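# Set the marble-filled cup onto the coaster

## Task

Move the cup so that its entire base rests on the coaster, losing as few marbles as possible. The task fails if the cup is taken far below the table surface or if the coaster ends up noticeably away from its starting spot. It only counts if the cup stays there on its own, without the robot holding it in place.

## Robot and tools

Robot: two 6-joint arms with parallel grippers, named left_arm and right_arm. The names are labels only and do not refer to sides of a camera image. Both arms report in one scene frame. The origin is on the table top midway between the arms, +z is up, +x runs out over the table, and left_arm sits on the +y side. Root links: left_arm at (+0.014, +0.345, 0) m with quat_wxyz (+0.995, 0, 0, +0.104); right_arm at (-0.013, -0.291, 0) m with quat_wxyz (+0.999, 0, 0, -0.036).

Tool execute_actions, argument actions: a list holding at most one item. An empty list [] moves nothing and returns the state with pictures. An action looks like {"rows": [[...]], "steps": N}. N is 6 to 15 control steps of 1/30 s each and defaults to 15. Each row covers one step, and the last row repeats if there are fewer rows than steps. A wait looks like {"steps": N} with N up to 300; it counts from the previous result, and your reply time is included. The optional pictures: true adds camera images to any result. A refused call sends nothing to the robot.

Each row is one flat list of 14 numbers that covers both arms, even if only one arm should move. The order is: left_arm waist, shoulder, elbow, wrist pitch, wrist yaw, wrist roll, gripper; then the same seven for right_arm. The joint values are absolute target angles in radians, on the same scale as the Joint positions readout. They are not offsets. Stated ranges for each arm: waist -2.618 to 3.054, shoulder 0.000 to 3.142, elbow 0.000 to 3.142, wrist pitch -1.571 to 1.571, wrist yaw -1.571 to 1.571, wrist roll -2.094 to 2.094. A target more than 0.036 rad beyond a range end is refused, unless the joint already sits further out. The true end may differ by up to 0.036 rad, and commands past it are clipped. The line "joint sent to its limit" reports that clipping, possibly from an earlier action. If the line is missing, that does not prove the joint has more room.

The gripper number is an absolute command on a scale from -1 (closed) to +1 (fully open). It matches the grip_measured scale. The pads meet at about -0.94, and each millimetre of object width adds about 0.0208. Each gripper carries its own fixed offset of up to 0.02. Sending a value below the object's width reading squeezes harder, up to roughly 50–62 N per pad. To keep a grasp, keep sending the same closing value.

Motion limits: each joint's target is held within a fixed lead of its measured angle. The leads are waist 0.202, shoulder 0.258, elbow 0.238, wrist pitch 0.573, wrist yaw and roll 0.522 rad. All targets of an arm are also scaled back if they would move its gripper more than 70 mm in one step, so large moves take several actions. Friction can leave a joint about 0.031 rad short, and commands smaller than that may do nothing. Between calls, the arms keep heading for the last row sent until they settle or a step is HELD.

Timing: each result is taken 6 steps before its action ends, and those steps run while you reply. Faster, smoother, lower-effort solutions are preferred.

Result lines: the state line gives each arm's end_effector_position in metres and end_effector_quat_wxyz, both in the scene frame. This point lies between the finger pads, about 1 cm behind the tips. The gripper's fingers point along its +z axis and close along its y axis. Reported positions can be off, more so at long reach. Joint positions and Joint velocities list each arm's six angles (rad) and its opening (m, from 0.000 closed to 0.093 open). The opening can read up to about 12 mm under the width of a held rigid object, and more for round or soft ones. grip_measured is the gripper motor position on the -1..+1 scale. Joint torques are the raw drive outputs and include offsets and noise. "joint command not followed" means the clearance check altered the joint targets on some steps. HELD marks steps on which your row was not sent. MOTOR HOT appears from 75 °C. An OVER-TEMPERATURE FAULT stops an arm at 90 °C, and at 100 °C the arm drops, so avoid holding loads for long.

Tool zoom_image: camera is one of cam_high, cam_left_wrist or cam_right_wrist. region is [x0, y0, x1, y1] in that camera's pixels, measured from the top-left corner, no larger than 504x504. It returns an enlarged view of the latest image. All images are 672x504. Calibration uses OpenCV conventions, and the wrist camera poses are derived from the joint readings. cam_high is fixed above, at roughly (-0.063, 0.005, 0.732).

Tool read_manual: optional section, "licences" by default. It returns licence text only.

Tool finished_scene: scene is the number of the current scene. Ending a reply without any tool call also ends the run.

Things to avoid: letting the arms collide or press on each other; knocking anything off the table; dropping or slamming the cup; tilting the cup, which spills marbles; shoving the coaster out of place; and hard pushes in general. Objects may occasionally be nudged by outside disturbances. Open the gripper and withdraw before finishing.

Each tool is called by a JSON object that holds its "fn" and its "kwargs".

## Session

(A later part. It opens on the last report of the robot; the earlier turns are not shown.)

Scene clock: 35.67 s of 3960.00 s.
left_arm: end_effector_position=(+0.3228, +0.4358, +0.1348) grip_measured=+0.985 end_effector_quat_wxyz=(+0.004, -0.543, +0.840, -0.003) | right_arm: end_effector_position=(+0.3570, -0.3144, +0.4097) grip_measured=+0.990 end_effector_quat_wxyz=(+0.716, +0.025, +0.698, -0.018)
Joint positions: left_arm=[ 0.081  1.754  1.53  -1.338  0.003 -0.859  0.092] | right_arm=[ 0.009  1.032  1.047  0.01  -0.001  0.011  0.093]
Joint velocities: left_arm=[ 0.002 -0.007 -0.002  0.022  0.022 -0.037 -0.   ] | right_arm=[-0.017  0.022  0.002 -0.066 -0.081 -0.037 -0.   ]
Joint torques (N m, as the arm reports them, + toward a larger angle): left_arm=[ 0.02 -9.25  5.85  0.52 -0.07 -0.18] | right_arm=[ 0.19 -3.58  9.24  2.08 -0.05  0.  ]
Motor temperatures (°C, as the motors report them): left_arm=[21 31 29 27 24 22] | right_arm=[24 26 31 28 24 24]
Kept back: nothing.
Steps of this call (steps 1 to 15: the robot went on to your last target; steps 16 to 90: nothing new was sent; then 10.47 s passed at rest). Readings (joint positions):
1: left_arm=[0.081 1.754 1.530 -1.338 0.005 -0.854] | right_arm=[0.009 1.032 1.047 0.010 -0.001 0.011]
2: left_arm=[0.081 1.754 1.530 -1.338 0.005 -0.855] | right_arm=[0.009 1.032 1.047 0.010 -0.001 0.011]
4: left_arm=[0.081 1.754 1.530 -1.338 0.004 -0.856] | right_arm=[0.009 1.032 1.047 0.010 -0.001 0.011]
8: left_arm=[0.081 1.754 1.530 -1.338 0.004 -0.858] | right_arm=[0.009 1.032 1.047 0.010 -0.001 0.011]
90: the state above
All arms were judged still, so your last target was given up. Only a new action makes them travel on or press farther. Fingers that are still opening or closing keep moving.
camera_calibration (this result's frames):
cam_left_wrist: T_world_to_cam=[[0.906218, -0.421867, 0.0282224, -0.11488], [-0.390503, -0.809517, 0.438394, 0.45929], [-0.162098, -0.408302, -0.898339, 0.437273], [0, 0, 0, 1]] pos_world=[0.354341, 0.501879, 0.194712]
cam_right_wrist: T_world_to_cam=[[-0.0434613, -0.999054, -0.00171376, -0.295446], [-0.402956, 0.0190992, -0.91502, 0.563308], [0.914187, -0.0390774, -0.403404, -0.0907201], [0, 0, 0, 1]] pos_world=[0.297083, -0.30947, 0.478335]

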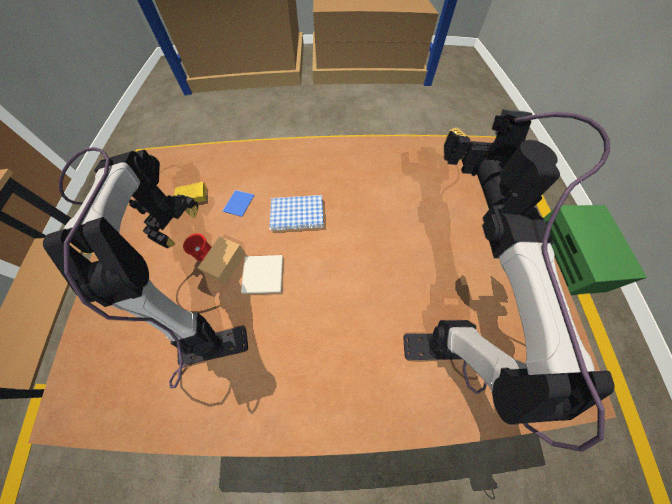

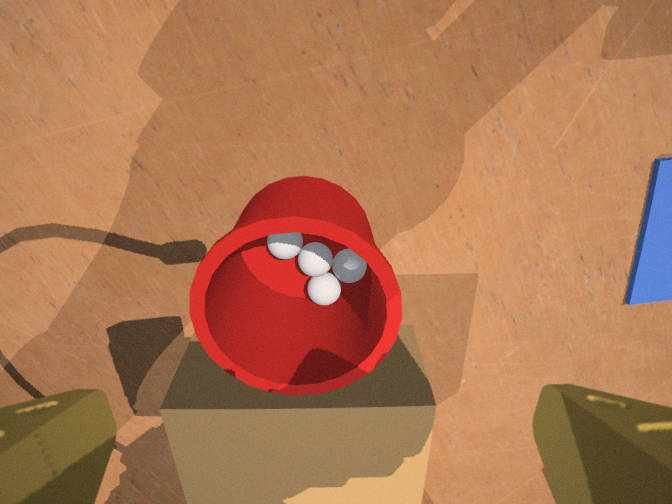

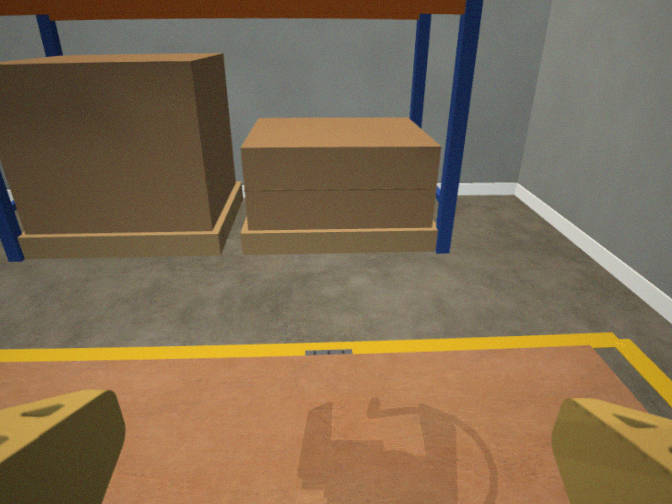

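{"fn": "execute_actions", "kwargs": {"actions": [{"rows":[[0.076,1.736,1.508,-1.329,-0.004,-0.867,1,0.009,1.032,1.047,0.01,-0.001,0.011,1],[0.075,1.736,1.503,-1.326,-0.004,-0.867,1,0.009,1.032,1.047,0.01,-0.001,0.011,1],[0.075,1.735,1.497,-1.321,-0.004,-0.867,1,0.009,1.032,1.047,0.01,-0.001,0.011,1],[0.074,1.735,1.488,-1.315,-0.004,-0.867,1,0.009,1.032,1.047,0.01,-0.001,0.011,1],[0.073,1.734,1.478,-1.308,-0.004,-0.867,1,0.009,1.032,1.047,0.01,-0.001,0.011,1],[0.072,1.734,1.466,-1.299,-0.004,-0.867,1,0.009,1.032,1.047,0.01,-0.001,0.011,1],[0.071,1.733,1.453,-1.29,-0.004,-0.867,1,0.009,1.032,1.047,0.01,-0.001,0.011,1],[0.069,1.732,1.439,-1.28,-0.004,-0.867,1,0.009,1.032,1.047,0.01,-0.001,0.011,1],[0.068,1.731,1.424,-1.27,-0.004,-0.867,1,0.009,1.032,1.047,0.01,-0.001,0.011,1],[0.066,1.73,1.409,-1.259,-0.004,-0.867,1,0.009,1.032,1.047,0.01,-0.001,0.011,1],[0.065,1.73,1.394,-1.248,-0.004,-0.867,1,0.009,1.032,1.047,0.01,-0.001,0.011,1],[0.063,1.729,1.379,-1.238,-0.004,-0.867,1,0.009,1.032,1.047,0.01,-0.001,0.011,1]],"steps":12}], "pictures": false}}

{"fn": "execute_actions", "kwargs": {"actions": [{"rows":[[0.062,1.728,1.365,-1.228,-0.004,-0.867,1,0.009,1.032,1.047,0.01,-0.001,0.011,1],[0.061,1.727,1.352,-1.219,-0.004,-0.867,1,0.009,1.032,1.047,0.01,-0.001,0.011,1],[0.06,1.727,1.34,-1.21,-0.004,-0.867,1,0.009,1.032,1.047,0.01,-0.001,0.011,1],[0.059,1.726,1.33,-1.203,-0.004,-0.867,1,0.009,1.032,1.047,0.01,-0.001,0.011,1],[0.058,1.726,1.321,-1.197,-0.004,-0.867,1,0.009,1.032,1.047,0.01,-0.001,0.011,1],[0.057,1.725,1.315,-1.192,-0.004,-0.867,1,0.009,1.032,1.047,0.01,-0.001,0.011,1],[0.057,1.725,1.31,-1.189,-0.004,-0.867,1,0.009,1.032,1.047,0.01,-0.001,0.011,1],[0.057,1.725,1.309,-1.188,-0.004,-0.867,1,0.009,1.032,1.047,0.01,-0.001,0.011,1]],"steps":12}], "pictures": false}}

{"fn": "execute_actions", "kwargs": {"actions": [{"steps":14}], "pictures": true}}

Scene clock: 79.80 s of 3960.00 s.
left_arm: end_effector_position=(+0.3211, +0.4353, +0.1305) grip_measured=+0.985 end_effector_quat_wxyz=(+0.003, -0.543, +0.840, -0.002) | right_arm: end_effector_position=(+0.3570, -0.3144, +0.4097) grip_measured=+0.990 end_effector_quat_wxyz=(+0.716, +0.025, +0.698, -0.018)
Joint positions: left_arm=[ 0.081  1.749  1.507 -1.322  0.003 -0.859  0.092] | right_arm=[ 0.009  1.032  1.047  0.01  -0.001  0.011  0.093]
Joint velocities: left_arm=[-0.017 -0.042 -0.31   0.154 -0.037  0.037  0.   ] | right_arm=[-0.022  0.002 -0.002  0.081 -0.007 -0.022  0.001]
Joint torques (N m, as the arm reports them, + toward a larger angle): left_arm=[-0.27 -8.68  5.65  0.46 -0.07 -0.17] | right_arm=[ 0.14 -3.47  9.17  2.08 -0.04  0.  ]
Motor temperatures (°C, as the motors report them): left_arm=[21 37 29 27 24 22] | right_arm=[24 26 34 31 24 24]
Steps of this call (steps 1 to 90: nothing new was sent; then 40.93 s passed at rest; steps 91 to 96: the first 6 steps of this action). Readings (joint positions):
91: left_arm=[0.081 1.754 1.530 -1.338 0.003 -0.859] | right_arm=[0.009 1.032 1.047 0.010 -0.001 0.011]
92: left_arm=[0.081 1.754 1.530 -1.337 0.003 -0.859] | right_arm=[0.009 1.032 1.047 0.010 -0.001 0.011]
94: left_arm=[0.081 1.752 1.523 -1.331 0.003 -0.859] | right_arm=[0.009 1.032 1.047 0.010 -0.001 0.011]
96: the state above

Scene clock: 80.20 s of 3960.00 s.
left_arm: end_effector_position=(+0.3027, +0.4259, +0.0920) grip_measured=+0.985 end_effector_quat_wxyz=(-0.029, -0.537, +0.843, +0.007) | right_arm: end_effector_position=(+0.3570, -0.3144, +0.4097) grip_measured=+0.990 end_effector_quat_wxyz=(+0.716, +0.025, +0.698, -0.018)
Joint positions: left_arm=[ 0.068  1.745  1.347 -1.233  0.003 -0.859  0.092] | right_arm=[ 0.009  1.032  1.047  0.01  -0.001  0.011  0.093]
Joint velocities: left_arm=[-0.037  0.007 -0.261  0.183 -0.051  0.037 -0.   ] | right_arm=[-0.007  0.002  0.002  0.022 -0.007 -0.007  0.   ]
Joint torques (N m, as the arm reports them, + toward a larger angle): left_arm=[-0.34 -9.1   6.08  0.4  -0.06 -0.18] | right_arm=[ 0.19 -3.56  9.24  2.08 -0.05 -0.01]
Motor temperatures (°C, as the motors report them): left_arm=[21 37 29 27 24 22] | right_arm=[24 26 34 31 24 24]
Steps of this call (steps 1 to 6: the last 6 steps of your previous action; steps 7 to 12: the first 6 steps of this action). Readings (joint positions):
7: left_arm=[0.075 1.745 1.410 -1.272 0.003 -0.859] | right_arm=[0.009 1.032 1.047 0.010 -0.001 0.011]
8: left_arm=[0.073 1.745 1.395 -1.263 0.003 -0.859] | right_arm=[0.009 1.032 1.047 0.010 -0.001 0.011]
10: left_arm=[0.070 1.745 1.368 -1.247 0.003 -0.859] | right_arm=[0.009 1.032 1.047 0.010 -0.001 0.011]
12: the state above

Scene clock: 80.67 s of 3960.00 s.
left_arm: end_effector_position=(+0.3059, +0.4263, +0.0872) grip_measured=+0.985 end_effector_quat_wxyz=(-0.021, -0.536, +0.844, +0.005) | right_arm: end_effector_position=(+0.3570, -0.3144, +0.4097) grip_measured=+0.990 end_effector_quat_wxyz=(+0.716, +0.025, +0.698, -0.018)
Joint positions: left_arm=[ 0.066  1.745  1.329 -1.198  0.003 -0.859  0.092] | right_arm=[ 0.009  1.032  1.047  0.01  -0.001  0.011  0.093]
Joint velocities: left_arm=[-0.022  0.002  0.007  0.022  0.066  0.007  0.   ] | right_arm=[-0.007 -0.007 -0.017 -0.007 -0.007  0.081  0.002]
Joint torques (N m, as the arm reports them, + toward a larger angle): left_arm=[-0.33 -9.13  5.77  0.4  -0.05 -0.18] | right_arm=[ 0.11 -3.5   9.27  2.08 -0.04 -0.01]
Motor temperatures (°C, as the motors report them): left_arm=[21 37 29 27 24 22] | right_arm=[24 26 34 31 24 24]
Kept back: nothing.
Steps of this call (steps 1 to 6: the last 6 steps of your previous action; steps 7 to 14: the robot went on to your last target). Readings (joint positions):
1: left_arm=[0.067 1.745 1.339 -1.227 0.003 -0.859] | right_arm=[0.009 1.032 1.047 0.010 -0.001 0.011]
2: left_arm=[0.067 1.745 1.334 -1.222 0.003 -0.859] | right_arm=[0.009 1.032 1.047 0.010 -0.001 0.011]
4: left_arm=[0.066 1.745 1.329 -1.214 0.003 -0.859] | right_arm=[0.009 1.032 1.047 0.010 -0.001 0.011]
8: left_arm=[0.066 1.745 1.329 -1.203 0.003 -0.859] | right_arm=[0.009 1.032 1.047 0.010 -0.001 0.011]
14: the state above
camera_calibration (this result's frames):
cam_left_wrist: T_world_to_cam=[[0.900435, -0.434847, -0.0111827, -0.0914938], [-0.379319, -0.797518, 0.469129, 0.454578], [-0.212918, -0.418178, -0.883059, 0.406361], [0, 0, 0, 1]] pos_world=[0.341336, 0.49268, 0.144562]
cam_right_wrist: T_world_to_cam=[[-0.0434613, -0.999054, -0.00171376, -0.295446], [-0.402956, 0.0190992, -0.91502, 0.563308], [0.914187, -0.0390774, -0.403404, -0.0907201], [0, 0, 0, 1]] pos_world=[0.297083, -0.30947, 0.478335]

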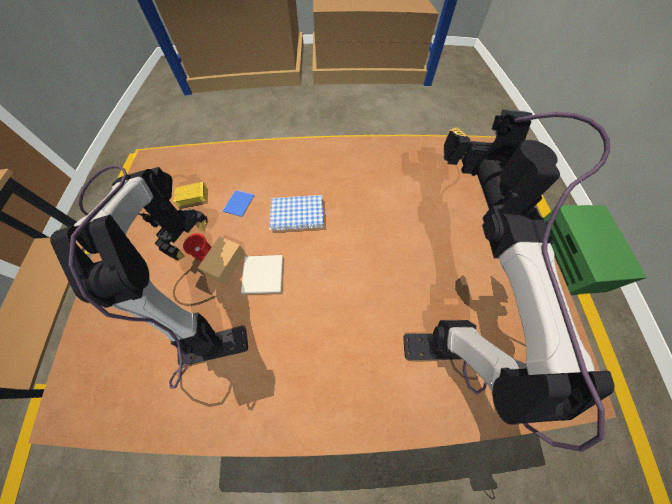

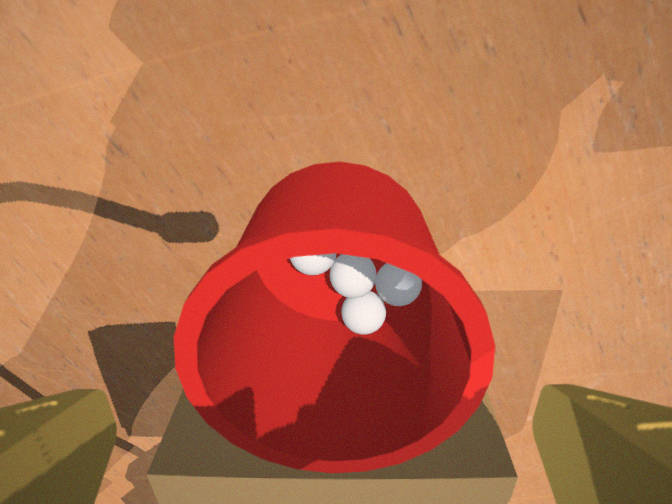

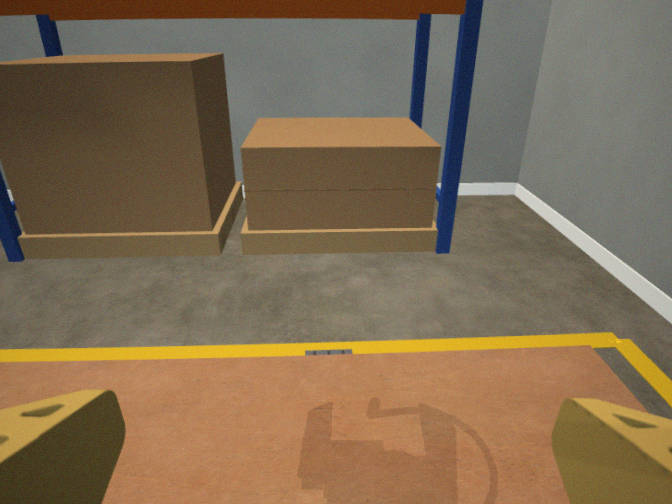

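{"fn": "execute_actions", "kwargs": {"actions": []}}

Scene clock: 87.77 s of 3960.00 s.
left_arm: end_effector_position=(+0.3062, +0.4264, +0.0872) grip_measured=+0.985 end_effector_quat_wxyz=(-0.020, -0.536, +0.844, +0.005) | right_arm: end_effector_position=(+0.3570, -0.3144, +0.4097) grip_measured=+0.990 end_effector_quat_wxyz=(+0.716, +0.025, +0.698, -0.018)
Joint positions: left_arm=[ 0.066  1.745  1.329 -1.197  0.003 -0.859  0.092] | right_arm=[ 0.009  1.032  1.047  0.01  -0.001  0.011  0.093]
Joint velocities: left_arm=[-0.007 -0.002 -0.007  0.022  0.022 -0.11   0.   ] | right_arm=[ 0.002  0.002 -0.012  0.051 -0.007  0.051 -0.002]
Joint torques (N m, as the arm reports them, + toward a larger angle): left_arm=[-0.32 -9.12  5.79  0.41 -0.05 -0.18] | right_arm=[ 0.16 -3.54  9.25  2.09 -0.05 -0.01]
Motor temperatures (°C, as the motors report them): left_arm=[21 37 29 27 24 22] | right_arm=[24 26 35 32 24 24]
Kept back: nothing.
Steps of this call (steps 1 to 30: the robot went on to your last target; steps 31 to 90: nothing new was sent; then 4.10 s passed at rest). Readings (joint positions):
1: left_arm=[0.066 1.745 1.329 -1.198 0.003 -0.859] | right_arm=[0.009 1.032 1.047 0.010 -0.001 0.011]
2: left_arm=[0.066 1.745 1.329 -1.197 0.003 -0.859] | right_arm=[0.009 1.032 1.047 0.010 -0.001 0.011]
4: left_arm=[0.066 1.745 1.329 -1.197 0.003 -0.859] | right_arm=[0.009 1.032 1.047 0.010 -0.001 0.011]
8: left_arm=[0.066 1.745 1.329 -1.197 0.003 -0.859] | right_arm=[0.009 1.032 1.047 0.010 -0.001 0.011]
90: the state above
All arms were judged still, so your last target was given up. Only a new action makes them travel on or press farther. Fingers that are still opening or closing keep moving.
camera_calibration (this result's frames):
cam_left_wrist: T_world_to_cam=[[0.90045, -0.434843, -0.0100395, -0.0918772], [-0.380008, -0.797712, 0.468242, 0.455171], [-0.21162, -0.417813, -0.883543, 0.405954], [0, 0, 0, 1]] pos_world=[0.341607, 0.492756, 0.144626]
cam_right_wrist: T_world_to_cam=[[-0.0434613, -0.999054, -0.00171376, -0.295446], [-0.402956, 0.0190992, -0.91502, 0.563308], [0.914187, -0.0390774, -0.403404, -0.0907201], [0, 0, 0, 1]] pos_world=[0.297083, -0.30947, 0.478335]

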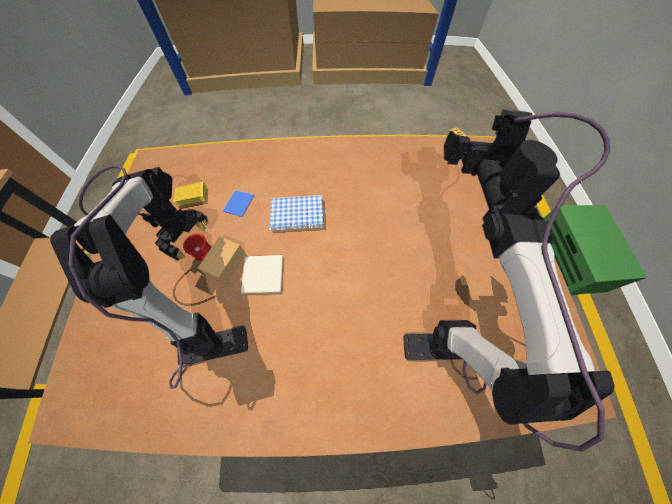

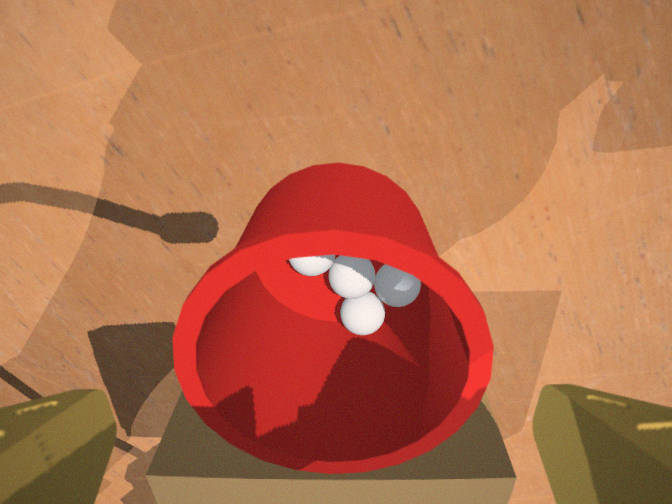

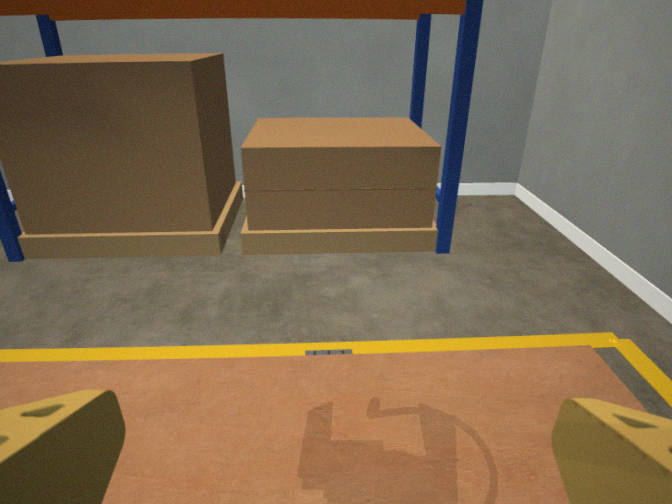

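{"fn": "zoom_image", "kwargs": {"camera": "cam_left_wrist", "region": [84, 150, 588, 504]}}

{"fn": "zoom_image", "kwargs": {"camera": "cam_high", "region": [130, 160, 330, 310]}}

Region (84, 150, 588, 504) of cam_left_wrist's 672x504 image, scaled by 1.000; it fills the top 354 rows of this view, and the rest is white.

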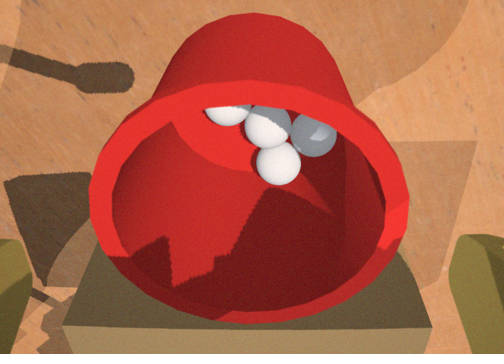

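Region (130, 160, 330, 310) of cam_high's 672x504 image, scaled by 2.520, with more detail than that image has; it fills the top 378 rows of this view, and the rest is white.

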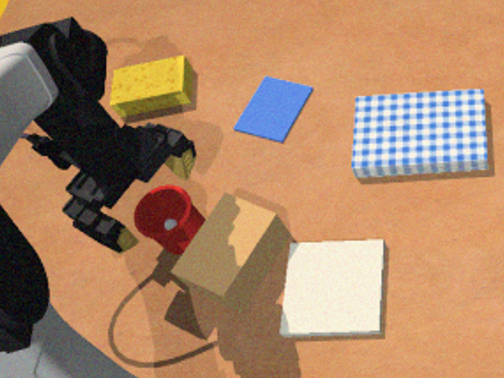

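{"fn": "zoom_image", "kwargs": {"camera": "cam_high", "region": [232, 246, 296, 302]}}

{"fn": "zoom_image", "kwargs": {"camera": "cam_high", "region": [170, 200, 260, 290]}}

Region (232, 246, 296, 302) of cam_high's 672x504 image, scaled by 7.875, with more detail than that image has; it fills the top 441 rows of this view, and the rest is white.

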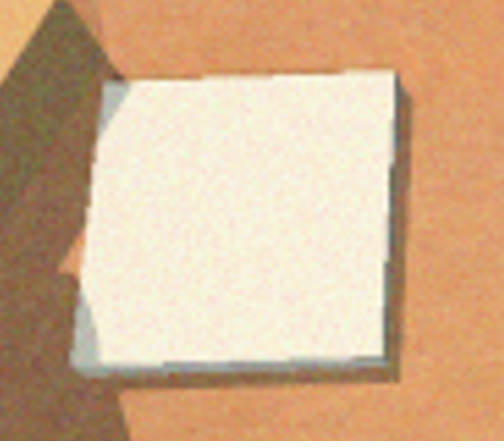

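Region (170, 200, 260, 290) of cam_high's 672x504 image, scaled by 5.600, with more detail than that image has.

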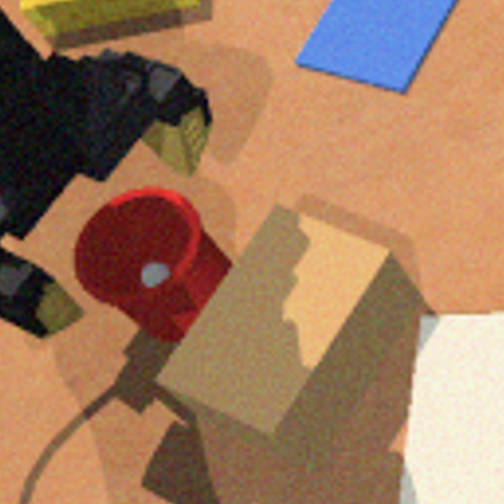

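{"fn": "zoom_image", "kwargs": {"camera": "cam_high", "region": [150, 300, 270, 400]}}

{"fn": "zoom_image", "kwargs": {"camera": "cam_high", "region": [390, 300, 510, 400]}}

Region (150, 300, 270, 400) of cam_high's 672x504 image, scaled by 4.200, with more detail than that image has.

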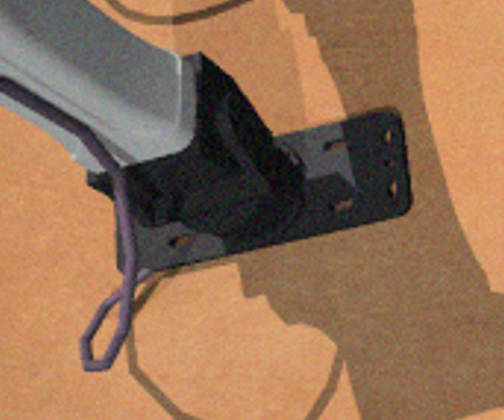

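Region (390, 300, 510, 400) of cam_high's 672x504 image, scaled by 4.200, with more detail than that image has.

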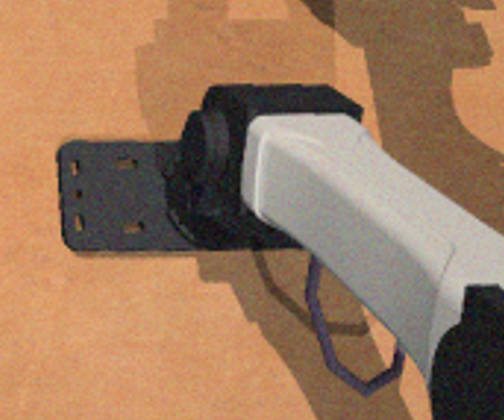

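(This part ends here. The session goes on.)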